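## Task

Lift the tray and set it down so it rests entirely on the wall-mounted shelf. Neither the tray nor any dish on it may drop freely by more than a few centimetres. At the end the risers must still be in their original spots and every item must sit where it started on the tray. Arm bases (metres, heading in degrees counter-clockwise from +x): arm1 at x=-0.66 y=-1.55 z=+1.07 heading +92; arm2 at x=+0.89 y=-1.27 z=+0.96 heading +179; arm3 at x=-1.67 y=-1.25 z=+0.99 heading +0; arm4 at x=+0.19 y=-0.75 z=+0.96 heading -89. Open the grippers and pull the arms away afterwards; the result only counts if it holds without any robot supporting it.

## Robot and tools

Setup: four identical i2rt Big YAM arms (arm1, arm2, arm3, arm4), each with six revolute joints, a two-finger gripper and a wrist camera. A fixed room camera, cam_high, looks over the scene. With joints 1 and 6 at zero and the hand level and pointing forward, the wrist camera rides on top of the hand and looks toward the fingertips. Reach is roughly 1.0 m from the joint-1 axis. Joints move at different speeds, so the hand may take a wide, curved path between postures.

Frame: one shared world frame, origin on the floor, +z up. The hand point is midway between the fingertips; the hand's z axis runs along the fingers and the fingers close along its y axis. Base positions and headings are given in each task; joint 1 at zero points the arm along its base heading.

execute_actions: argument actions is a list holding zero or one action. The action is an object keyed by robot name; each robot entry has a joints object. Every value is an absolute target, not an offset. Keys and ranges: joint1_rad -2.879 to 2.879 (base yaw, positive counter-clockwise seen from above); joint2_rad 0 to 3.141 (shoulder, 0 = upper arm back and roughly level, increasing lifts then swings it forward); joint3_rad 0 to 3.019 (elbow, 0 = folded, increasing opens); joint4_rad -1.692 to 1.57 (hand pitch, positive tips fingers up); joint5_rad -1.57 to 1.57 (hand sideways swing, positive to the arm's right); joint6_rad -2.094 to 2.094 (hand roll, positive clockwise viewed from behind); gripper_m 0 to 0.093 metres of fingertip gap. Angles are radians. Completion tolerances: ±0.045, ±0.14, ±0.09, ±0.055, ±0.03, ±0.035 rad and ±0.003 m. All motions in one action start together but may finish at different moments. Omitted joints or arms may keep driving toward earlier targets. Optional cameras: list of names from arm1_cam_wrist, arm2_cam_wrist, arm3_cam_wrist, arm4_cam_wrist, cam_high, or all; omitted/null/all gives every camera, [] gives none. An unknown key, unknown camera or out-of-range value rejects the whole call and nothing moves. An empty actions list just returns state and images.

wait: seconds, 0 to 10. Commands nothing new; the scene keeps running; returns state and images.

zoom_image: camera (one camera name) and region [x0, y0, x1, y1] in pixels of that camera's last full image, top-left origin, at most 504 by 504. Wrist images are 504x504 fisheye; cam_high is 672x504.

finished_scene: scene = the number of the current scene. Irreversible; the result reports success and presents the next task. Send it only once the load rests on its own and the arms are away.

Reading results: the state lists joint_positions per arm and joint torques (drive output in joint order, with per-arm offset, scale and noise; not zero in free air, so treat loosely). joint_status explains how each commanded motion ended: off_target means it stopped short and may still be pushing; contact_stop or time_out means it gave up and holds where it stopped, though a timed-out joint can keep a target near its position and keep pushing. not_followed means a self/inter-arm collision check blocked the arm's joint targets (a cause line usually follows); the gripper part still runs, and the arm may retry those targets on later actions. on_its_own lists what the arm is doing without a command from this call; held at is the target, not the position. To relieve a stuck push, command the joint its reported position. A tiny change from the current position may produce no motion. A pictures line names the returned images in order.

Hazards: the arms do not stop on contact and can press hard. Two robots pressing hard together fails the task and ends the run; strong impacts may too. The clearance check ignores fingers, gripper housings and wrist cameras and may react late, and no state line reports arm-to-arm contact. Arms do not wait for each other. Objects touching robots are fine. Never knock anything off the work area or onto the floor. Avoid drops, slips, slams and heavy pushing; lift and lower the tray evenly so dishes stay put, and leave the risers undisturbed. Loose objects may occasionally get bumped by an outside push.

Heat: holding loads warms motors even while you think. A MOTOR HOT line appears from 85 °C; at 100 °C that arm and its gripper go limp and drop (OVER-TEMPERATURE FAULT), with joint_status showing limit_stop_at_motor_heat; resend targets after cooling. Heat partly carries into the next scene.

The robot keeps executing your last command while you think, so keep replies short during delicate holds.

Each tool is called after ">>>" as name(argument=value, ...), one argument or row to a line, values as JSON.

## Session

>>> execute_actions(
  actions=[],
)

Scene clock: 0.00 s.
Joint torques (N m, as the arm reports them, + toward a larger angle): no reading
arm1.joint_positions: joint1_rad=-1.541 joint2_rad=+0.506 joint3_rad=+1.376 joint4_rad=-1.220 joint5_rad=-0.111 joint6_rad=+0.409 gripper_m=+0.094
arm1.joint_status: not commanded
arm1.hand: x=-0.4676 y=-1.5121 z=+1.6560 quat_wxyz=(-0.551, -0.106, -0.810, -0.173) (m; scene frame)
arm2.joint_positions: joint1_rad=-0.571 joint2_rad=+0.573 joint3_rad=+1.399 joint4_rad=-1.236 joint5_rad=-0.090 joint6_rad=-0.324 gripper_m=+0.095
arm2.joint_status: not commanded
arm2.hand: x=+0.6978 y=-1.1551 z=+1.5323 quat_wxyz=(-0.208, +0.832, -0.087, -0.508) (m; scene frame)
arm3.joint_positions: joint1_rad=-0.594 joint2_rad=+0.505 joint3_rad=+1.367 joint4_rad=-1.271 joint5_rad=-0.269 joint6_rad=-0.469 gripper_m=+0.094
arm3.joint_status: not commanded
arm3.hand: x=-1.4830 y=-1.3189 z=+1.5525 quat_wxyz=(-0.522, +0.023, -0.834, +0.178) (m; scene frame)
arm4.joint_positions: joint1_rad=-0.021 joint2_rad=+0.581 joint3_rad=+1.413 joint4_rad=-1.344 joint5_rad=-0.035 joint6_rad=-0.217 gripper_m=+0.095
arm4.joint_status: not commanded
arm4.hand: x=+0.1990 y=-0.9620 z=+1.5128 quat_wxyz=(-0.328, -0.533, -0.679, +0.384) (m; scene frame)
pictures: arm1_cam_wrist, arm2_cam_wrist, arm3_cam_wrist, arm4_cam_wrist, cam_high
Images, in order (width x height): arm1_cam_wrist 504x504, arm2_cam_wrist 504x504, arm3_cam_wrist 504x504, arm4_cam_wrist 504x504, cam_high 672x504.

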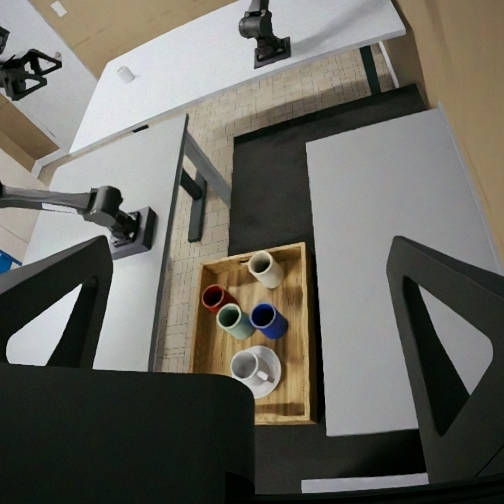

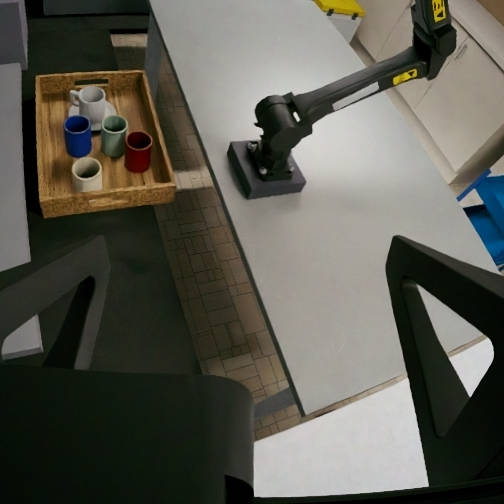

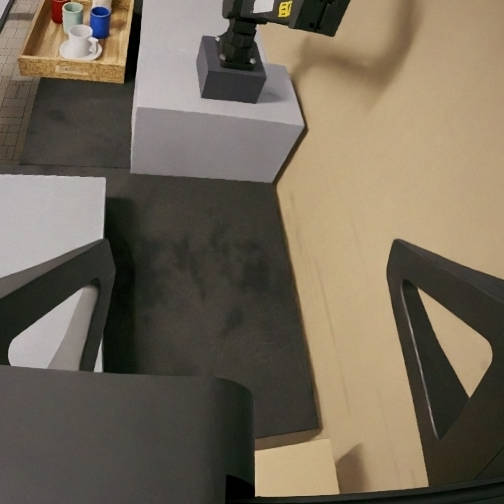

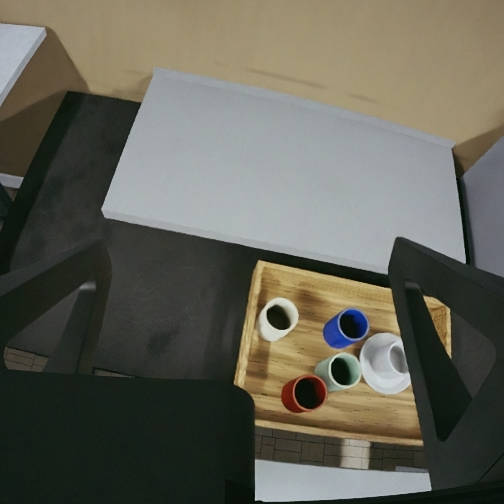

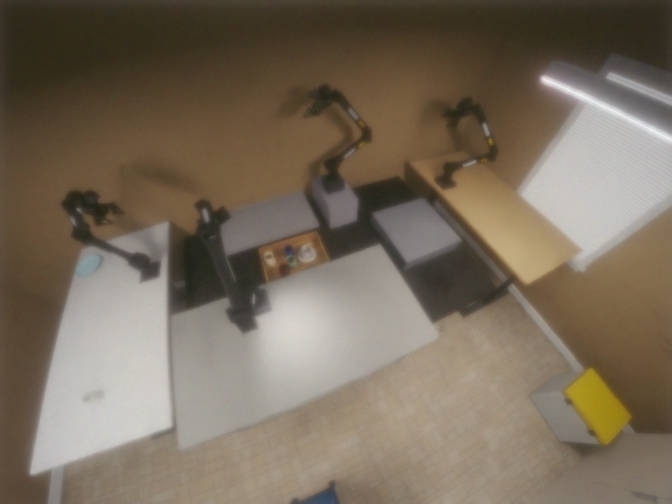

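>>> execute_actions(
  actions=[
    {"arm4":{"joints":{"joint1_rad":-0.7,"joint2_rad":1.2,"joint3_rad":1.5,"joint4_rad":-1.16,"joint5_rad":0,"joint6_rad":0}},"arm1":{"joints":{"joint1_rad":-1.56,"joint2_rad":1.4,"joint3_rad":1.7,"joint4_rad":-1.16,"joint5_rad":0,"joint6_rad":0}}},
  ],
  cameras=["arm1_cam_wrist","arm4_cam_wrist"],
)

Scene clock: 1.93 s.
Joint torques (N m, as the arm reports them, + toward a larger angle): arm1=[ -1.93 -11.77  13.57   1.47   0.15  -0.1 ] | arm2=[ 0.37  2.39  9.54  1.73 -0.12 -0.04] | arm3=[-1.05  4.91 10.16  2.39 -0.09  0.12] | arm4=[-0.68 -7.35 13.44  2.18  0.06  0.12]
arm1.joint_positions: joint1_rad=-1.552 joint2_rad=+1.415 joint3_rad=+1.674 joint4_rad=-1.172 joint5_rad=-0.002 joint6_rad=+0.011 gripper_m=+0.094
arm1.joint_status: all done
arm1.hand: x=-0.1152 y=-1.5174 z=+1.4964 quat_wxyz=(-0.327, +0.021, -0.945, -0.005) (m; scene frame)
arm2.joint_positions: joint1_rad=-0.571 joint2_rad=+0.573 joint3_rad=+1.399 joint4_rad=-1.236 joint5_rad=-0.090 joint6_rad=-0.324 gripper_m=+0.095
arm2.joint_status: not commanded
arm2.hand: x=+0.6978 y=-1.1551 z=+1.5323 quat_wxyz=(-0.208, +0.832, -0.087, -0.508) (m; scene frame)
arm3.joint_positions: joint1_rad=-0.594 joint2_rad=+0.505 joint3_rad=+1.367 joint4_rad=-1.271 joint5_rad=-0.269 joint6_rad=-0.469 gripper_m=+0.094
arm3.joint_status: not commanded
arm3.hand: x=-1.4830 y=-1.3189 z=+1.5525 quat_wxyz=(-0.522, +0.023, -0.834, +0.178) (m; scene frame)
arm4.joint_positions: joint1_rad=-0.698 joint2_rad=+1.199 joint3_rad=+1.471 joint4_rad=-1.175 joint5_rad=-0.002 joint6_rad=-0.010 gripper_m=+0.095
arm4.joint_status: all done
arm4.hand: x=-0.0997 y=-1.1130 z=+1.3730 quat_wxyz=(-0.140, -0.849, -0.414, +0.296) (m; scene frame)
pictures: arm1_cam_wrist, arm4_cam_wrist
Images, in order (width x height): arm1_cam_wrist 504x504, arm4_cam_wrist 504x504.

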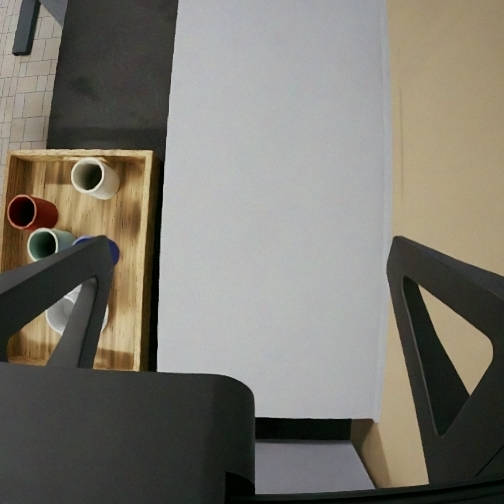

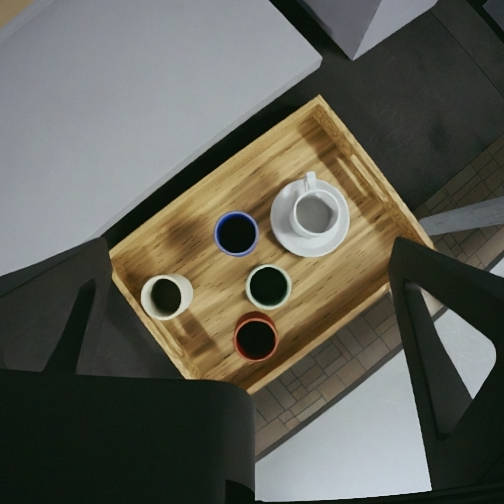

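>>> execute_actions(
  actions=[
    {"arm4":{"joints":{"joint1_rad":-0.332,"joint2_rad":1.55,"joint3_rad":0.69,"joint4_rad":-0.684,"joint6_rad":-0.28,"gripper_m":0.045}},"arm1":{"joints":{"joint1_rad":-1.2,"joint3_rad":1.25,"joint4_rad":-1.0,"joint6_rad":-0.56,"gripper_m":0.045}}},
  ],
  cameras=[],
)

>>> execute_actions(
  actions=[
    {"arm1":{"joints":{"joint1_rad":-0.625,"joint2_rad":2.19,"joint3_rad":1.25,"joint4_rad":-0.60}}},
  ],
  cameras=["arm1_cam_wrist","arm4_cam_wrist","cam_high"],
)

Scene clock: 4.63 s.
Joint torques (N m, as the arm reports them, + toward a larger angle): arm1=[ -1.41 -10.41  11.33   1.3    0.04  -0.06] | arm2=[ 0.37  2.61  9.48  1.71 -0.13 -0.05] | arm3=[-0.85  4.89 10.16  2.39 -0.09  0.13] | arm4=[-1.43 -9.27  6.69  0.97 -0.02 -0.04]
arm1.joint_positions: joint1_rad=-1.196 joint2_rad=+1.401 joint3_rad=+1.244 joint4_rad=-1.020 joint5_rad=-0.002 joint6_rad=-0.549 gripper_m=+0.045
arm1.joint_status: all done
arm1.hand: x=-0.2062 y=-1.3509 z=+1.3036 quat_wxyz=(-0.197, +0.452, -0.870, +0.020) (m; scene frame)
arm2.joint_positions: joint1_rad=-0.571 joint2_rad=+0.573 joint3_rad=+1.399 joint4_rad=-1.236 joint5_rad=-0.090 joint6_rad=-0.324 gripper_m=+0.095
arm2.joint_status: not commanded
arm2.hand: x=+0.6978 y=-1.1551 z=+1.5323 quat_wxyz=(-0.208, +0.832, -0.087, -0.508) (m; scene frame)
arm3.joint_positions: joint1_rad=-0.594 joint2_rad=+0.505 joint3_rad=+1.367 joint4_rad=-1.271 joint5_rad=-0.269 joint6_rad=-0.469 gripper_m=+0.094
arm3.joint_status: not commanded
arm3.hand: x=-1.4830 y=-1.3189 z=+1.5525 quat_wxyz=(-0.522, +0.023, -0.834, +0.178) (m; scene frame)
arm4.joint_positions: joint1_rad=-0.321 joint2_rad=+1.561 joint3_rad=+0.686 joint4_rad=-0.698 joint5_rad=-0.001 joint6_rad=-0.269 gripper_m=+0.045
arm4.joint_status: all done
arm4.hand: x=+0.0949 y=-1.0630 z=+0.9264 quat_wxyz=(+0.001, -0.717, -0.697, -0.001) (m; scene frame)
pictures: none
No camera images: the call's "cameras" was empty. Leave "cameras" out to get every camera's image.

Scene clock: 6.13 s.
Joint torques (N m, as the arm reports them, + toward a larger angle): arm1=[ -1.44 -15.62   7.04   0.49   0.06  -0.07] | arm2=[ 0.38  2.42  9.5   1.72 -0.13 -0.05] | arm3=[-1.    4.94 10.19  2.41 -0.09  0.13] | arm4=[-1.44 -9.25  6.72  1.06  0.   -0.04]
arm1.joint_positions: joint1_rad=-0.626 joint2_rad=+2.188 joint3_rad=+1.239 joint4_rad=-0.616 joint5_rad=-0.001 joint6_rad=-0.551 gripper_m=+0.045
arm1.joint_status: all done
arm1.hand: x=-0.3667 y=-1.1210 z=+0.9145 quat_wxyz=(-0.002, +0.691, -0.722, +0.006) (m; scene frame)
arm2.joint_positions: joint1_rad=-0.571 joint2_rad=+0.573 joint3_rad=+1.399 joint4_rad=-1.236 joint5_rad=-0.090 joint6_rad=-0.324 gripper_m=+0.095
arm2.joint_status: not commanded
arm2.hand: x=+0.6978 y=-1.1551 z=+1.5323 quat_wxyz=(-0.208, +0.832, -0.087, -0.508) (m; scene frame)
arm3.joint_positions: joint1_rad=-0.594 joint2_rad=+0.505 joint3_rad=+1.367 joint4_rad=-1.271 joint5_rad=-0.269 joint6_rad=-0.469 gripper_m=+0.094
arm3.joint_status: not commanded
arm3.hand: x=-1.4830 y=-1.3189 z=+1.5525 quat_wxyz=(-0.522, +0.023, -0.834, +0.178) (m; scene frame)
arm4.joint_positions: joint1_rad=-0.321 joint2_rad=+1.561 joint3_rad=+0.686 joint4_rad=-0.698 joint5_rad=-0.001 joint6_rad=-0.270 gripper_m=+0.045
arm4.joint_status: not commanded
arm4.hand: x=+0.0949 y=-1.0630 z=+0.9264 quat_wxyz=(+0.001, -0.717, -0.697, -0.001) (m; scene frame)
pictures: arm1_cam_wrist, arm4_cam_wrist, cam_high
Images, in order (width x height): arm1_cam_wrist 504x504, arm4_cam_wrist 504x504, cam_high 672x504.

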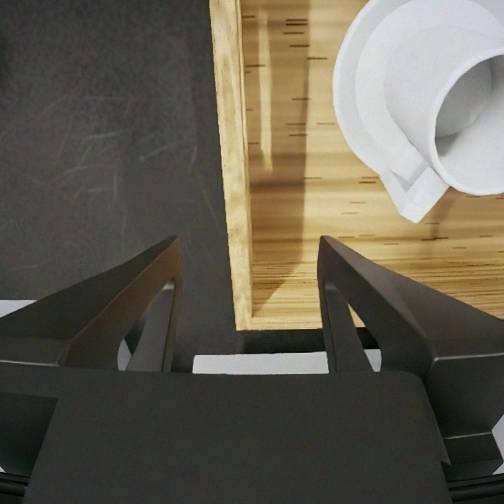

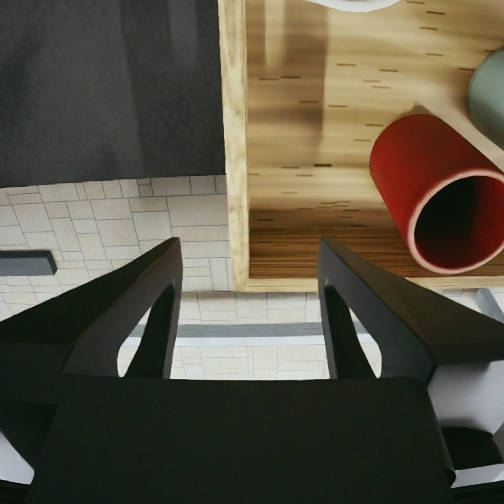

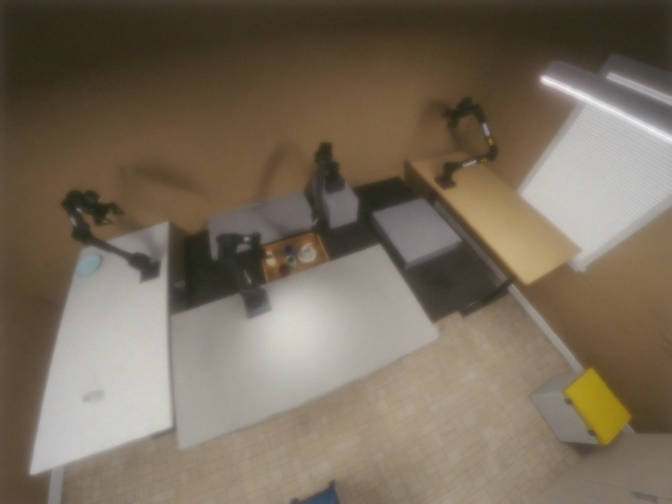

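>>> execute_actions(
  actions=[
    {"arm4":{"joints":{"joint1_rad":-0.285,"joint2_rad":1.864,"joint3_rad":0.705,"joint4_rad":-0.39,"joint6_rad":-0.24}},"arm1":{"joints":{"joint1_rad":-0.605,"joint2_rad":2.375,"joint3_rad":1.285,"joint4_rad":-0.463,"joint6_rad":-0.57}}},
  ],
  cameras=["arm1_cam_wrist","arm4_cam_wrist"],
)

Scene clock: 7.87 s.
Joint torques (N m, as the arm reports them, + toward a larger angle): arm1=[ -1.03 -16.49   5.38   0.44   0.02  -0.06] | arm2=[ 0.22  2.42  9.54  1.71 -0.12 -0.04] | arm3=[-0.88  4.91 10.19  2.38 -0.09  0.13] | arm4=[  0.   -10.47   5.38   1.1   -0.03   0.12]
arm1.joint_positions: joint1_rad=-0.610 joint2_rad=+2.377 joint3_rad=+1.277 joint4_rad=-0.477 joint5_rad=-0.001 joint6_rad=-0.560 gripper_m=+0.045
arm1.joint_status: all done
arm1.hand: x=-0.3765 y=-1.1227 z=+0.8280 quat_wxyz=(+0.004, +0.700, -0.714, +0.008) (m; scene frame)
arm2.joint_positions: joint1_rad=-0.571 joint2_rad=+0.573 joint3_rad=+1.399 joint4_rad=-1.236 joint5_rad=-0.090 joint6_rad=-0.324 gripper_m=+0.095
arm2.joint_status: not commanded
arm2.hand: x=+0.6978 y=-1.1551 z=+1.5323 quat_wxyz=(-0.208, +0.832, -0.087, -0.508) (m; scene frame)
arm3.joint_positions: joint1_rad=-0.594 joint2_rad=+0.505 joint3_rad=+1.367 joint4_rad=-1.271 joint5_rad=-0.269 joint6_rad=-0.469 gripper_m=+0.094
arm3.joint_status: not commanded
arm3.hand: x=-1.4830 y=-1.3189 z=+1.5525 quat_wxyz=(-0.522, +0.023, -0.834, +0.178) (m; scene frame)
arm4.joint_positions: joint1_rad=-0.297 joint2_rad=+1.873 joint3_rad=+0.686 joint4_rad=-0.404 joint5_rad=-0.001 joint6_rad=-0.250 gripper_m=+0.045
arm4.joint_status: all done
arm4.hand: x=+0.1004 y=-1.0721 z=+0.8273 quat_wxyz=(+0.005, -0.716, -0.698, -0.009) (m; scene frame)
pictures: arm1_cam_wrist, arm4_cam_wrist
Images, in order (width x height): arm1_cam_wrist 504x504, arm4_cam_wrist 504x504.

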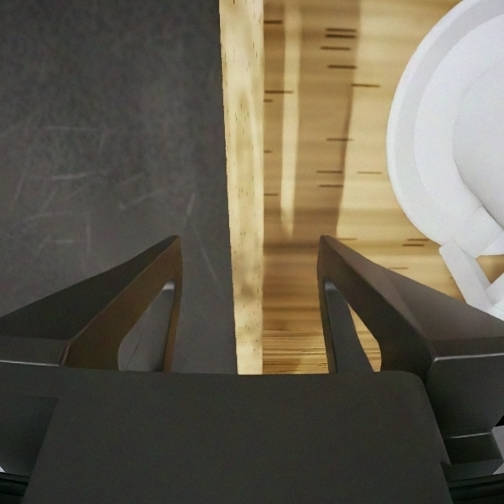

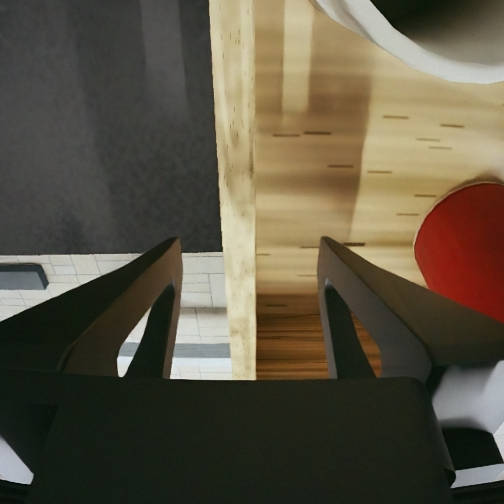

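Good. Descend.

>>> execute_actions(
  actions=[
    {"arm4":{"joints":{"joint1_rad":-0.27,"joint2_rad":1.96,"joint3_rad":0.73,"joint4_rad":-0.31}},"arm1":{"joints":{"joint1_rad":-0.60,"joint2_rad":2.445,"joint3_rad":1.31,"joint4_rad":-0.427}}},
  ],
  cameras=[],
)

>>> execute_actions(
  actions=[
    {"arm4":{"joints":{"joint2_rad":2.05,"joint3_rad":0.74,"joint4_rad":-0.225}},"arm1":{"joints":{"joint2_rad":2.515,"joint3_rad":1.34,"joint4_rad":-0.39}}},
  ],
  cameras=["arm1_cam_wrist","arm4_cam_wrist"],
)

Scene clock: 8.97 s.
Joint torques (N m, as the arm reports them, + toward a larger angle): arm1=[ -0.81 -14.66   5.97   0.57   0.01  -0.06] | arm2=[ 0.37  2.44  9.5   1.72 -0.12 -0.05] | arm3=[-0.92  4.71 10.18  2.41 -0.09  0.12] | arm4=[  0.08 -10.75   4.13   0.91   0.     0.14]
arm1.joint_positions: joint1_rad=-0.609 joint2_rad=+2.421 joint3_rad=+1.292 joint4_rad=-0.442 joint5_rad=-0.001 joint6_rad=-0.560 gripper_m=+0.045
arm1.joint_status: all done
arm1.hand: x=-0.3761 y=-1.1219 z=+0.8089 quat_wxyz=(+0.000, +0.701, -0.713, +0.007) (m; scene frame)
arm2.joint_positions: joint1_rad=-0.571 joint2_rad=+0.573 joint3_rad=+1.399 joint4_rad=-1.236 joint5_rad=-0.090 joint6_rad=-0.324 gripper_m=+0.095
arm2.joint_status: not commanded
arm2.hand: x=+0.6978 y=-1.1551 z=+1.5323 quat_wxyz=(-0.208, +0.832, -0.087, -0.508) (m; scene frame)
arm3.joint_positions: joint1_rad=-0.594 joint2_rad=+0.505 joint3_rad=+1.367 joint4_rad=-1.271 joint5_rad=-0.269 joint6_rad=-0.469 gripper_m=+0.094
arm3.joint_status: not commanded
arm3.hand: x=-1.4830 y=-1.3189 z=+1.5525 quat_wxyz=(-0.522, +0.023, -0.834, +0.178) (m; scene frame)
arm4.joint_positions: joint1_rad=-0.283 joint2_rad=+1.962 joint3_rad=+0.720 joint4_rad=-0.323 joint5_rad=-0.001 joint6_rad=-0.250 gripper_m=+0.045
arm4.joint_status: all done
arm4.hand: x=+0.1006 y=-1.0891 z=+0.8030 quat_wxyz=(-0.001, -0.711, -0.703, +0.003) (m; scene frame)
pictures: none
No camera images: the call's "cameras" was empty. Leave "cameras" out to get every camera's image.

Scene clock: 9.83 s.
Joint torques (N m, as the arm reports them, + toward a larger angle): arm1=[ -0.53 -15.08   5.12   0.49   0.05  -0.06] | arm2=[ 0.41  2.45  9.54  1.73 -0.11 -0.04] | arm3=[-1.16  4.68 10.18  2.42 -0.09  0.13] | arm4=[  0.21 -11.37   3.58   1.15   0.     0.13]
arm1.joint_positions: joint1_rad=-0.609 joint2_rad=+2.495 joint3_rad=+1.328 joint4_rad=-0.403 joint5_rad=-0.001 joint6_rad=-0.560 gripper_m=+0.045
arm1.joint_status: all done
arm1.hand: x=-0.3759 y=-1.1225 z=+0.7775 quat_wxyz=(+0.001, +0.701, -0.713, +0.007) (m; scene frame)
arm2.joint_positions: joint1_rad=-0.571 joint2_rad=+0.573 joint3_rad=+1.399 joint4_rad=-1.236 joint5_rad=-0.090 joint6_rad=-0.324 gripper_m=+0.095
arm2.joint_status: not commanded
arm2.hand: x=+0.6978 y=-1.1551 z=+1.5323 quat_wxyz=(-0.208, +0.832, -0.087, -0.508) (m; scene frame)
arm3.joint_positions: joint1_rad=-0.594 joint2_rad=+0.505 joint3_rad=+1.367 joint4_rad=-1.271 joint5_rad=-0.269 joint6_rad=-0.469 gripper_m=+0.094
arm3.joint_status: not commanded
arm3.hand: x=-1.4830 y=-1.3189 z=+1.5525 quat_wxyz=(-0.522, +0.023, -0.834, +0.178) (m; scene frame)
arm4.joint_positions: joint1_rad=-0.283 joint2_rad=+2.054 joint3_rad=+0.728 joint4_rad=-0.239 joint5_rad=-0.001 joint6_rad=-0.250 gripper_m=+0.045
arm4.joint_status: all done
arm4.hand: x=+0.1012 y=-1.0870 z=+0.7735 quat_wxyz=(-0.001, -0.711, -0.703, +0.002) (m; scene frame)
pictures: arm1_cam_wrist, arm4_cam_wrist
Images, in order (width x height): arm1_cam_wrist 504x504, arm4_cam_wrist 504x504.

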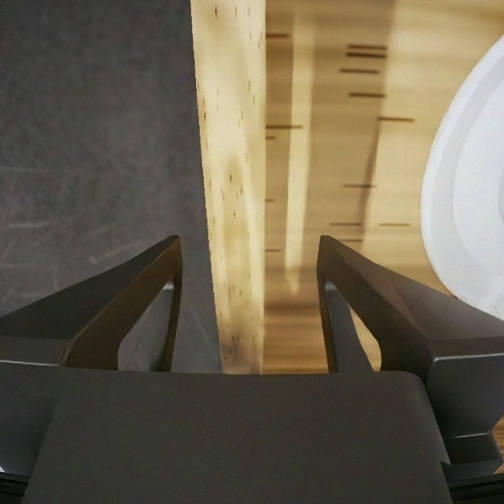

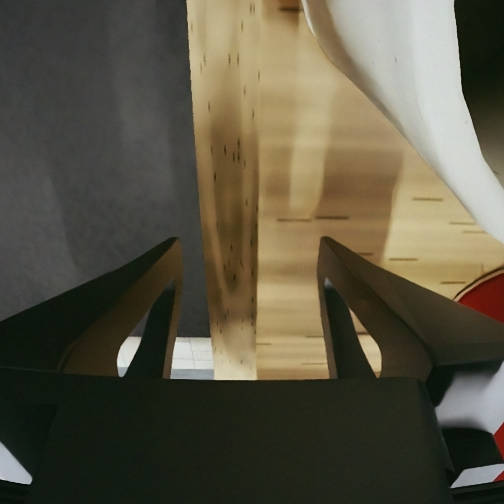

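>>> execute_actions(
  actions=[],
)

Scene clock: 10.33 s.
Joint torques (N m, as the arm reports them, + toward a larger angle): arm1=[ -0.77 -14.66   5.23   0.37   0.04  -0.06] | arm2=[ 0.23  2.5   9.51  1.7  -0.12 -0.05] | arm3=[-0.95  4.96 10.17  2.4  -0.09  0.13] | arm4=[  0.24 -11.35   3.57   1.2   -0.04   0.12]
arm1.joint_positions: joint1_rad=-0.609 joint2_rad=+2.495 joint3_rad=+1.328 joint4_rad=-0.403 joint5_rad=-0.001 joint6_rad=-0.560 gripper_m=+0.045
arm1.joint_status: all done
arm1.hand: x=-0.3759 y=-1.1225 z=+0.7775 quat_wxyz=(+0.001, +0.701, -0.713, +0.007) (m; scene frame)
arm2.joint_positions: joint1_rad=-0.571 joint2_rad=+0.573 joint3_rad=+1.399 joint4_rad=-1.236 joint5_rad=-0.090 joint6_rad=-0.324 gripper_m=+0.095
arm2.joint_status: not commanded
arm2.hand: x=+0.6978 y=-1.1551 z=+1.5323 quat_wxyz=(-0.208, +0.832, -0.087, -0.508) (m; scene frame)
arm3.joint_positions: joint1_rad=-0.594 joint2_rad=+0.505 joint3_rad=+1.367 joint4_rad=-1.271 joint5_rad=-0.269 joint6_rad=-0.469 gripper_m=+0.094
arm3.joint_status: not commanded
arm3.hand: x=-1.4830 y=-1.3189 z=+1.5525 quat_wxyz=(-0.522, +0.023, -0.834, +0.178) (m; scene frame)
arm4.joint_positions: joint1_rad=-0.283 joint2_rad=+2.054 joint3_rad=+0.728 joint4_rad=-0.239 joint5_rad=-0.001 joint6_rad=-0.250 gripper_m=+0.045
arm4.joint_status: all done
arm4.hand: x=+0.1012 y=-1.0870 z=+0.7735 quat_wxyz=(-0.001, -0.711, -0.703, +0.002) (m; scene frame)
pictures: arm1_cam_wrist, arm2_cam_wrist, arm3_cam_wrist, arm4_cam_wrist, cam_high
Images, in order (width x height): arm1_cam_wrist 504x504, arm2_cam_wrist 504x504, arm3_cam_wrist 504x504, arm4_cam_wrist 504x504, cam_high 672x504.

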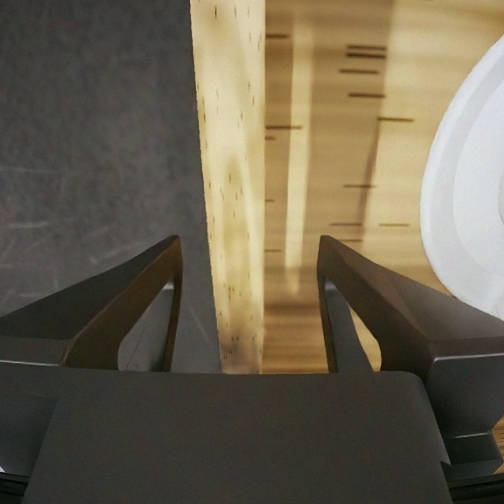

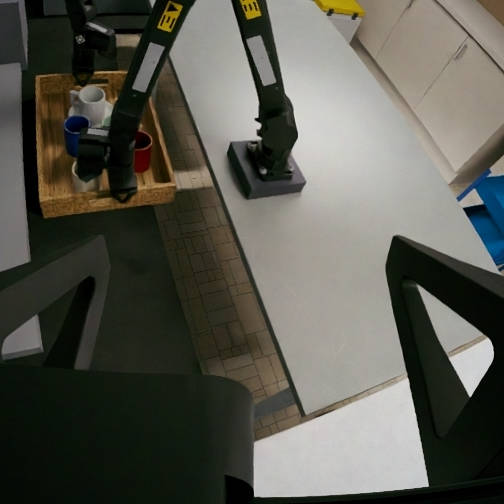

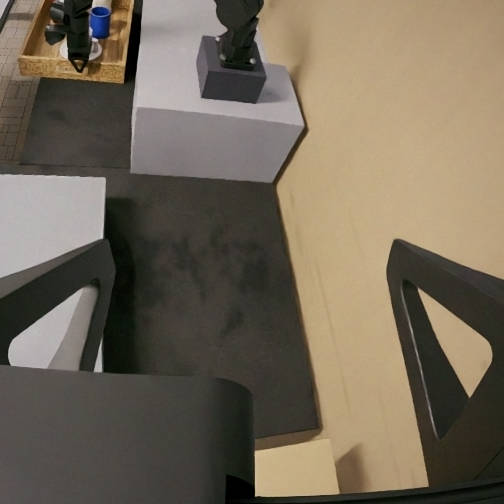

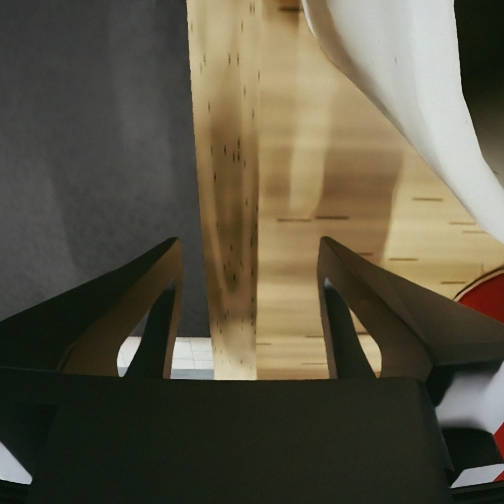

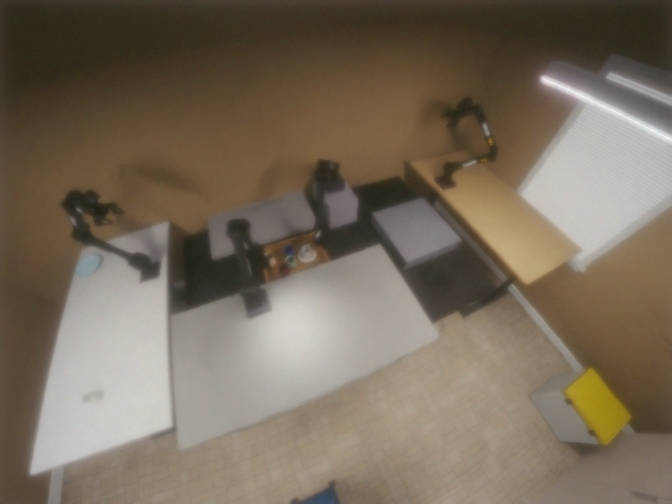

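>>> execute_actions(
  actions=[
    {"arm1":{"joints":{"gripper_m":0.0}},"arm4":{"joints":{"gripper_m":0.0}}},
  ],
  cameras=["arm1_cam_wrist","arm4_cam_wrist"],
)

Scene clock: 11.10 s.
Joint torques (N m, as the arm reports them, + toward a larger angle): arm1=[ -1.12 -15.16   5.33   0.36  -0.04   0.05] | arm2=[ 0.37  2.47  9.54  1.71 -0.12 -0.04] | arm3=[-1.1   4.85 10.18  2.42 -0.09  0.14] | arm4=[ -0.26 -11.19   3.62   1.11   0.24   0.07]
arm1.joint_positions: joint1_rad=-0.605 joint2_rad=+2.495 joint3_rad=+1.326 joint4_rad=-0.403 joint5_rad=+0.000 joint6_rad=-0.569 gripper_m=+0.011
arm1.joint_status: gripper_m off_target (ended at +0.011, target +0.000)
arm1.hand: x=-0.3779 y=-1.1219 z=+0.7773 quat_wxyz=(+0.001, +0.706, -0.709, +0.008) (m; scene frame)
arm2.joint_positions: joint1_rad=-0.571 joint2_rad=+0.573 joint3_rad=+1.399 joint4_rad=-1.236 joint5_rad=-0.090 joint6_rad=-0.324 gripper_m=+0.095
arm2.joint_status: not commanded
arm2.hand: x=+0.6978 y=-1.1551 z=+1.5323 quat_wxyz=(-0.208, +0.832, -0.087, -0.508) (m; scene frame)
arm3.joint_positions: joint1_rad=-0.594 joint2_rad=+0.505 joint3_rad=+1.367 joint4_rad=-1.271 joint5_rad=-0.269 joint6_rad=-0.469 gripper_m=+0.094
arm3.joint_status: not commanded
arm3.hand: x=-1.4830 y=-1.3189 z=+1.5525 quat_wxyz=(-0.522, +0.023, -0.834, +0.178) (m; scene frame)
arm4.joint_positions: joint1_rad=-0.276 joint2_rad=+2.054 joint3_rad=+0.727 joint4_rad=-0.239 joint5_rad=-0.008 joint6_rad=-0.244 gripper_m=+0.011
arm4.joint_status: gripper_m off_target (ended at +0.011, target +0.000)
arm4.hand: x=+0.1049 y=-1.0878 z=+0.7734 quat_wxyz=(-0.004, -0.710, -0.704, +0.001) (m; scene frame)
pictures: arm1_cam_wrist, arm4_cam_wrist
Images, in order (width x height): arm1_cam_wrist 504x504, arm4_cam_wrist 504x504.

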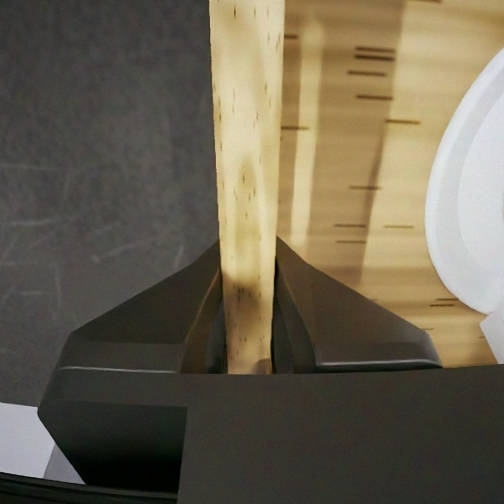

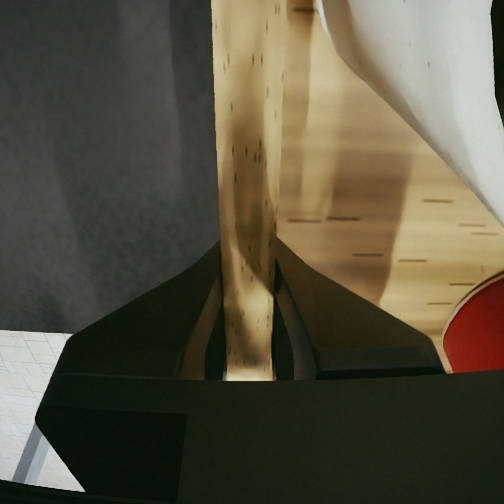

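>>> execute_actions(
  actions=[
    {"arm1":{"joints":{"joint2_rad":2.345,"joint3_rad":1.295,"joint4_rad":-0.48}},"arm4":{"joints":{"joint2_rad":1.865,"joint3_rad":0.735,"joint4_rad":-0.405}}},
  ],
  cameras=["arm1_cam_wrist","arm4_cam_wrist"],
)

Scene clock: 12.40 s.
Joint torques (N m, as the arm reports them, + toward a larger angle): arm1=[ -1.06 -22.4    4.3   -1.66  -0.62   0.15] | arm2=[ 0.22  2.37  9.51  1.67 -0.13 -0.03] | arm3=[-1.08  5.   10.22  2.4  -0.09  0.12] | arm4=[ -0.26 -15.82   4.56  -0.43  -0.11   0.16]
arm1.joint_positions: joint1_rad=-0.606 joint2_rad=+2.435 joint3_rad=+1.294 joint4_rad=-0.441 joint5_rad=+0.012 joint6_rad=-0.585 gripper_m=+0.011
arm1.joint_status: all done
arm1.hand: x=-0.3779 y=-1.1260 z=+0.8023 quat_wxyz=(+0.005, +0.711, -0.703, +0.015) (m; scene frame)
arm2.joint_positions: joint1_rad=-0.571 joint2_rad=+0.573 joint3_rad=+1.399 joint4_rad=-1.236 joint5_rad=-0.090 joint6_rad=-0.324 gripper_m=+0.095
arm2.joint_status: not commanded
arm2.hand: x=+0.6978 y=-1.1551 z=+1.5323 quat_wxyz=(-0.208, +0.832, -0.087, -0.508) (m; scene frame)
arm3.joint_positions: joint1_rad=-0.594 joint2_rad=+0.505 joint3_rad=+1.367 joint4_rad=-1.271 joint5_rad=-0.269 joint6_rad=-0.469 gripper_m=+0.094
arm3.joint_status: not commanded
arm3.hand: x=-1.4830 y=-1.3189 z=+1.5525 quat_wxyz=(-0.522, +0.023, -0.834, +0.178) (m; scene frame)
arm4.joint_positions: joint1_rad=-0.276 joint2_rad=+1.938 joint3_rad=+0.722 joint4_rad=-0.378 joint5_rad=+0.001 joint6_rad=-0.254 gripper_m=+0.011
arm4.joint_status: all done
arm4.hand: x=+0.1044 y=-1.0839 z=+0.8111 quat_wxyz=(+0.007, -0.707, -0.707, -0.010) (m; scene frame)
pictures: arm1_cam_wrist, arm4_cam_wrist
Images, in order (width x height): arm1_cam_wrist 504x504, arm4_cam_wrist 504x504.

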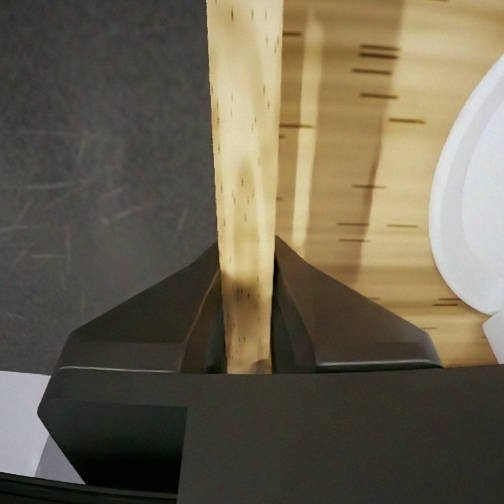

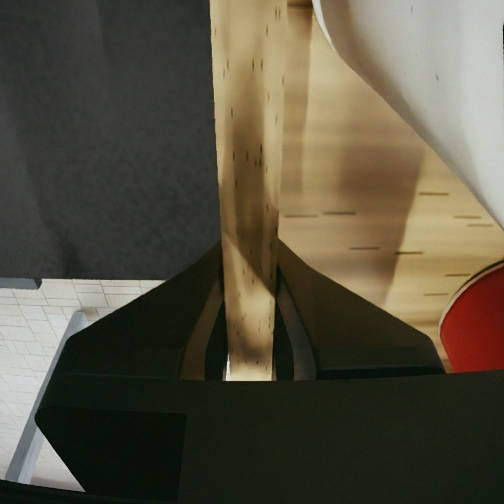

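>>> execute_actions(
  actions=[
    {"arm1":{"joints":{"joint2_rad":2.195,"joint3_rad":1.25,"joint4_rad":-0.567}},"arm4":{"joints":{"joint2_rad":1.70,"joint3_rad":0.735,"joint4_rad":-0.546}}},
  ],
  cameras=[],
)

>>> execute_actions(
  actions=[
    {"arm1":{"joints":{"joint2_rad":2.095,"joint3_rad":1.23,"joint4_rad":-0.645}},"arm4":{"joints":{"joint2_rad":1.58,"joint3_rad":0.765,"joint4_rad":-0.686}}},
  ],
  cameras=["arm1_cam_wrist","arm4_cam_wrist","arm2_cam_wrist"],
)

Scene clock: 13.53 s.
Joint torques (N m, as the arm reports them, + toward a larger angle): arm1=[ -0.71 -21.57   6.09  -1.04  -0.35   0.17] | arm2=[ 0.35  2.44  9.52  1.72 -0.11 -0.05] | arm3=[-0.98  4.92 10.18  2.39 -0.09  0.13] | arm4=[ -0.4  -13.8    7.34  -0.14  -0.32   0.17]
arm1.joint_positions: joint1_rad=-0.608 joint2_rad=+2.280 joint3_rad=+1.240 joint4_rad=-0.543 joint5_rad=+0.007 joint6_rad=-0.589 gripper_m=+0.011
arm1.joint_status: all done
arm1.hand: x=-0.3784 y=-1.1253 z=+0.8690 quat_wxyz=(+0.006, +0.711, -0.703, +0.012) (m; scene frame)
arm2.joint_positions: joint1_rad=-0.571 joint2_rad=+0.573 joint3_rad=+1.399 joint4_rad=-1.236 joint5_rad=-0.090 joint6_rad=-0.324 gripper_m=+0.095
arm2.joint_status: not commanded
arm2.hand: x=+0.6978 y=-1.1551 z=+1.5323 quat_wxyz=(-0.208, +0.832, -0.087, -0.508) (m; scene frame)
arm3.joint_positions: joint1_rad=-0.594 joint2_rad=+0.505 joint3_rad=+1.367 joint4_rad=-1.271 joint5_rad=-0.269 joint6_rad=-0.469 gripper_m=+0.094
arm3.joint_status: not commanded
arm3.hand: x=-1.4830 y=-1.3189 z=+1.5525 quat_wxyz=(-0.522, +0.023, -0.834, +0.178) (m; scene frame)
arm4.joint_positions: joint1_rad=-0.276 joint2_rad=+1.762 joint3_rad=+0.708 joint4_rad=-0.529 joint5_rad=+0.007 joint6_rad=-0.255 gripper_m=+0.011
arm4.joint_status: all done
arm4.hand: x=+0.1038 y=-1.0821 z=+0.8671 quat_wxyz=(+0.007, -0.707, -0.708, -0.004) (m; scene frame)
pictures: none
No camera images: the call's "cameras" was empty. Leave "cameras" out to get every camera's image.

Scene clock: 14.57 s.
Joint torques (N m, as the arm reports them, + toward a larger angle): arm1=[ -0.88 -21.8    6.48  -1.52  -0.35   0.24] | arm2=[ 0.29  2.46  9.53  1.7  -0.13 -0.04] | arm3=[-1.09  4.81 10.17  2.37 -0.09  0.12] | arm4=[  0.   -13.3   10.94  -0.44  -0.41   0.2 ]
arm1.joint_positions: joint1_rad=-0.609 joint2_rad=+2.188 joint3_rad=+1.222 joint4_rad=-0.610 joint5_rad=+0.007 joint6_rad=-0.596 gripper_m=+0.011
arm1.joint_status: all done
arm1.hand: x=-0.3772 y=-1.1235 z=+0.9107 quat_wxyz=(+0.003, +0.713, -0.701, +0.012) (m; scene frame)
arm2.joint_positions: joint1_rad=-0.571 joint2_rad=+0.573 joint3_rad=+1.399 joint4_rad=-1.236 joint5_rad=-0.090 joint6_rad=-0.324 gripper_m=+0.095
arm2.joint_status: not commanded
arm2.hand: x=+0.6978 y=-1.1551 z=+1.5323 quat_wxyz=(-0.208, +0.832, -0.087, -0.508) (m; scene frame)
arm3.joint_positions: joint1_rad=-0.594 joint2_rad=+0.505 joint3_rad=+1.367 joint4_rad=-1.271 joint5_rad=-0.269 joint6_rad=-0.469 gripper_m=+0.094
arm3.joint_status: not commanded
arm3.hand: x=-1.4830 y=-1.3189 z=+1.5525 quat_wxyz=(-0.522, +0.023, -0.834, +0.178) (m; scene frame)
arm4.joint_positions: joint1_rad=-0.276 joint2_rad=+1.642 joint3_rad=+0.712 joint4_rad=-0.662 joint5_rad=+0.009 joint6_rad=-0.261 gripper_m=+0.011
arm4.joint_status: all done
arm4.hand: x=+0.1052 y=-1.0754 z=+0.9069 quat_wxyz=(+0.010, -0.704, -0.710, -0.007) (m; scene frame)
pictures: arm1_cam_wrist, arm2_cam_wrist, arm4_cam_wrist
Images, in order (width x height): arm1_cam_wrist 504x504, arm2_cam_wrist 504x504, arm4_cam_wrist 504x504.

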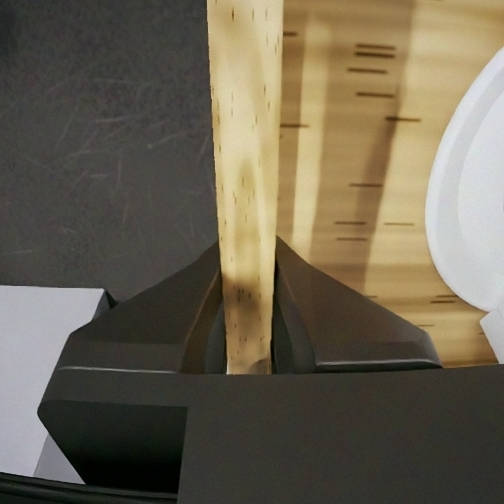

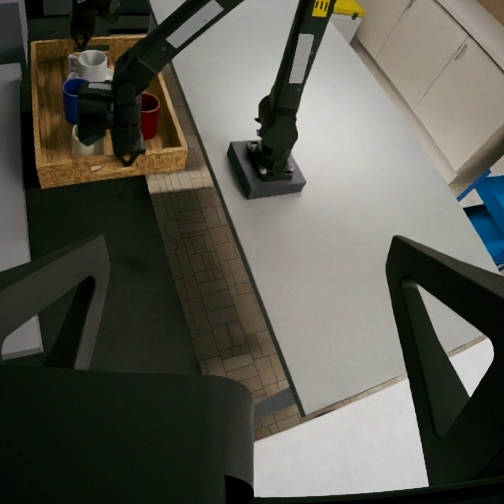

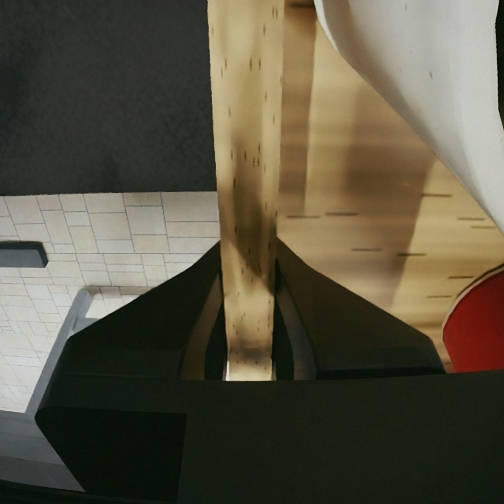

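>>> execute_actions(
  actions=[
    {"arm1":{"joints":{"joint2_rad":2.01,"joint3_rad":1.225,"joint4_rad":-0.72}},"arm4":{"joints":{"joint2_rad":1.49,"joint3_rad":0.83,"joint4_rad":-0.812}}},
  ],
  cameras=["cam_high","arm3_cam_wrist"],
)

>>> zoom_image(
  camera="cam_high",
  region=[190,140,390,320],
)

Scene clock: 15.67 s.
Joint torques (N m, as the arm reports them, + toward a larger angle): arm1=[ -0.75 -21.63   7.49  -1.32  -0.37   0.21] | arm2=[ 0.32  2.55  9.48  1.69 -0.12 -0.05] | arm3=[-0.96  4.87 10.18  2.41 -0.08  0.13] | arm4=[ -0.57 -13.4   14.05  -0.45  -0.41   0.2 ]
arm1.joint_positions: joint1_rad=-0.609 joint2_rad=+2.106 joint3_rad=+1.211 joint4_rad=-0.686 joint5_rad=+0.007 joint6_rad=-0.590 gripper_m=+0.011
arm1.joint_status: all done
arm1.hand: x=-0.3791 y=-1.1253 z=+0.9481 quat_wxyz=(+0.005, +0.712, -0.703, +0.012) (m; scene frame)
arm2.joint_positions: joint1_rad=-0.571 joint2_rad=+0.573 joint3_rad=+1.399 joint4_rad=-1.236 joint5_rad=-0.090 joint6_rad=-0.324 gripper_m=+0.095
arm2.joint_status: not commanded
arm2.hand: x=+0.6978 y=-1.1551 z=+1.5323 quat_wxyz=(-0.208, +0.832, -0.087, -0.508) (m; scene frame)
arm3.joint_positions: joint1_rad=-0.594 joint2_rad=+0.505 joint3_rad=+1.367 joint4_rad=-1.271 joint5_rad=-0.269 joint6_rad=-0.469 gripper_m=+0.094
arm3.joint_status: not commanded
arm3.hand: x=-1.4830 y=-1.3189 z=+1.5525 quat_wxyz=(-0.522, +0.023, -0.834, +0.178) (m; scene frame)
arm4.joint_positions: joint1_rad=-0.276 joint2_rad=+1.557 joint3_rad=+0.753 joint4_rad=-0.787 joint5_rad=+0.009 joint6_rad=-0.256 gripper_m=+0.011
arm4.joint_status: all done
arm4.hand: x=+0.1039 y=-1.0805 z=+0.9448 quat_wxyz=(+0.010, -0.706, -0.708, -0.006) (m; scene frame)
pictures: arm3_cam_wrist, cam_high
Images, in order (width x height): arm3_cam_wrist 504x504, cam_high 672x504.

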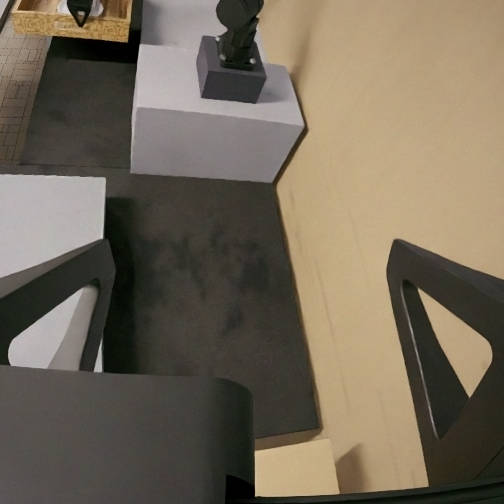

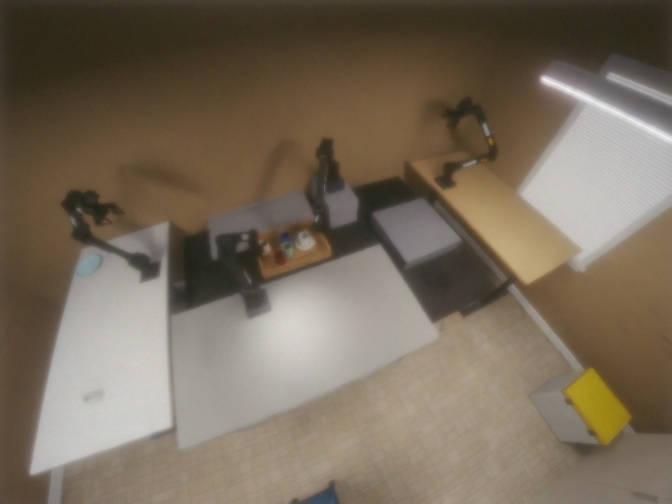

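Region (190, 140, 390, 320) of cam_high's 672x504 image, scaled by 2.520, with more detail than that image has; it fills the top 454 rows of this view, and the rest is white.

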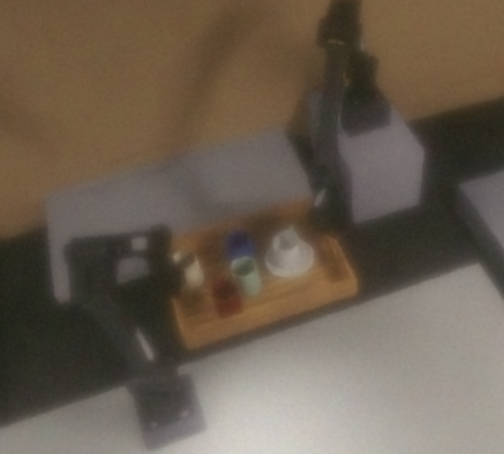

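>>> execute_actions(
  actions=[
    {"arm1":{"joints":{"joint1_rad":-0.672,"joint2_rad":1.96,"joint3_rad":1.115,"joint4_rad":-0.64,"joint6_rad":-0.63}},"arm4":{"joints":{"joint1_rad":-0.225,"joint2_rad":1.595,"joint3_rad":0.94,"joint4_rad":-0.833,"joint6_rad":-0.20}},"arm2":{"joints":{"joint1_rad":0.05,"joint2_rad":1.85,"joint3_rad":0.4,"joint4_rad":1.45,"joint5_rad":0,"joint6_rad":0}}},
  ],
  cameras=["arm2_cam_wrist","arm1_cam_wrist"],
)

Scene clock: 18.77 s.
Joint torques (N m, as the arm reports them, + toward a larger angle): arm1=[ -0.7  -21.75   7.51  -0.54  -0.26   0.37] | arm2=[ 0.32 -8.12  3.5   2.12 -0.11  0.02] | arm3=[-0.93  4.96 10.17  2.41 -0.09  0.13] | arm4=[  0.71 -15.64  12.58  -0.45  -0.2    0.29]
arm1.joint_positions: joint1_rad=-0.678 joint2_rad=+2.064 joint3_rad=+1.094 joint4_rad=-0.628 joint5_rad=+0.005 joint6_rad=-0.668 gripper_m=+0.011
arm1.joint_status: joint6_rad off_target (ended at -0.668, target -0.630); the others done
arm1.hand: x=-0.3746 y=-1.1771 z=+0.9421 quat_wxyz=(+0.014, +0.715, -0.699, +0.012) (m; scene frame)
arm2.joint_positions: joint1_rad=+0.052 joint2_rad=+1.843 joint3_rad=+0.395 joint4_rad=+1.433 joint5_rad=+0.000 joint6_rad=-0.008 gripper_m=+0.095
arm2.joint_status: all done
arm2.hand: x=+0.4111 y=-1.2823 z=+1.0504 quat_wxyz=(+0.008, +0.712, +0.014, -0.702) (m; scene frame)
arm3.joint_positions: joint1_rad=-0.594 joint2_rad=+0.505 joint3_rad=+1.367 joint4_rad=-1.271 joint5_rad=-0.269 joint6_rad=-0.469 gripper_m=+0.094
arm3.joint_status: not commanded
arm3.hand: x=-1.4830 y=-1.3189 z=+1.5525 quat_wxyz=(-0.522, +0.023, -0.834, +0.178) (m; scene frame)
arm4.joint_positions: joint1_rad=-0.241 joint2_rad=+1.665 joint3_rad=+0.879 joint4_rad=-0.807 joint5_rad=+0.004 joint6_rad=-0.230 gripper_m=+0.011
arm4.joint_status: all done
arm4.hand: x=+0.1070 y=-1.1272 z=+0.9403 quat_wxyz=(+0.009, -0.703, -0.711, -0.009) (m; scene frame)
pictures: arm1_cam_wrist, arm2_cam_wrist
Images, in order (width x height): arm1_cam_wrist 504x504, arm2_cam_wrist 504x504.

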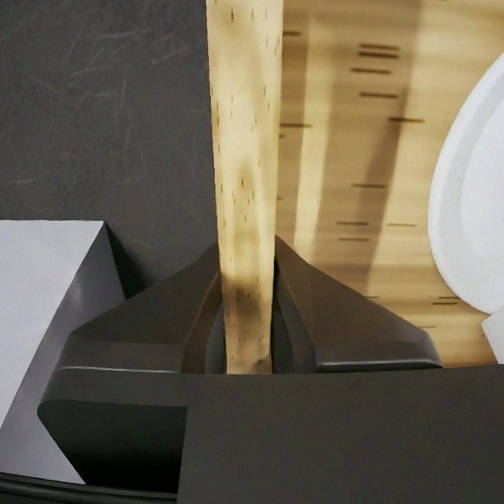

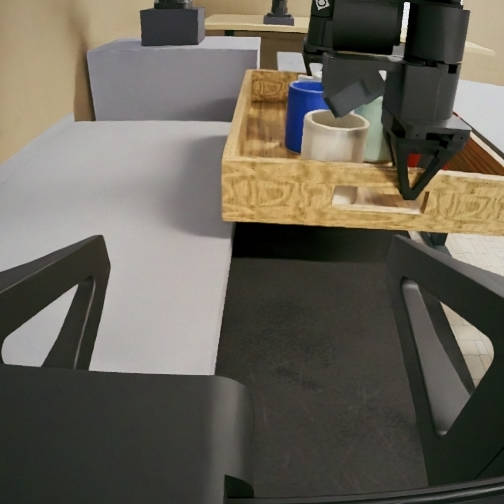

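>>> execute_actions(
  actions=[
    {"arm1":{"joints":{"joint1_rad":-0.768,"joint2_rad":1.872,"joint3_rad":0.975,"joint4_rad":-0.56,"joint6_rad":-0.742}},"arm4":{"joints":{"joint1_rad":-0.172,"joint2_rad":1.70,"joint3_rad":1.13,"joint4_rad":-0.892,"joint6_rad":-0.15}}},
  ],
  cameras=["arm2_cam_wrist"],
)

Scene clock: 20.13 s.
Joint torques (N m, as the arm reports them, + toward a larger angle): arm1=[ -0.21 -19.78   7.85  -0.34  -0.4    0.21] | arm2=[ 0.19 -7.99  3.53  2.15 -0.11  0.03] | arm3=[-0.95  4.77 10.22  2.4  -0.09  0.13] | arm4=[  0.58 -18.53  13.07  -0.06  -0.41   0.2 ]
arm1.joint_positions: joint1_rad=-0.779 joint2_rad=+1.972 joint3_rad=+0.946 joint4_rad=-0.553 joint5_rad=+0.008 joint6_rad=-0.762 gripper_m=+0.011
arm1.joint_status: all done
arm1.hand: x=-0.3662 y=-1.2387 z=+0.9520 quat_wxyz=(+0.005, +0.712, -0.702, +0.012) (m; scene frame)
arm2.joint_positions: joint1_rad=+0.052 joint2_rad=+1.843 joint3_rad=+0.395 joint4_rad=+1.433 joint5_rad=+0.000 joint6_rad=-0.008 gripper_m=+0.095
arm2.joint_status: not commanded
arm2.hand: x=+0.4111 y=-1.2823 z=+1.0504 quat_wxyz=(+0.008, +0.712, +0.014, -0.702) (m; scene frame)
arm3.joint_positions: joint1_rad=-0.594 joint2_rad=+0.505 joint3_rad=+1.367 joint4_rad=-1.271 joint5_rad=-0.269 joint6_rad=-0.469 gripper_m=+0.094
arm3.joint_status: not commanded
arm3.hand: x=-1.4830 y=-1.3189 z=+1.5525 quat_wxyz=(-0.522, +0.023, -0.834, +0.178) (m; scene frame)
arm4.joint_positions: joint1_rad=-0.189 joint2_rad=+1.784 joint3_rad=+1.069 joint4_rad=-0.875 joint5_rad=+0.009 joint6_rad=-0.171 gripper_m=+0.011
arm4.joint_status: all done
arm4.hand: x=+0.1156 y=-1.1926 z=+0.9454 quat_wxyz=(+0.010, -0.706, -0.709, -0.005) (m; scene frame)
pictures: arm2_cam_wrist
Images, in order (width x height): arm2_cam_wrist 504x504.

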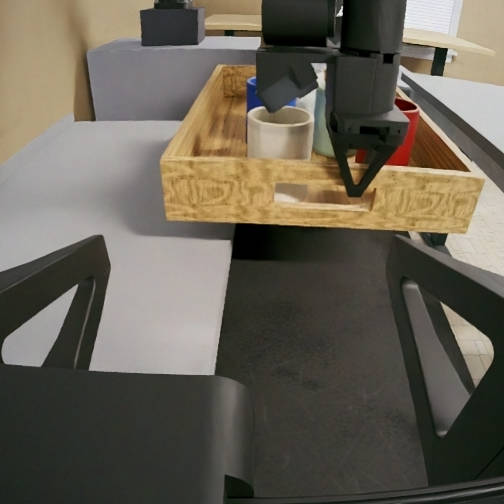

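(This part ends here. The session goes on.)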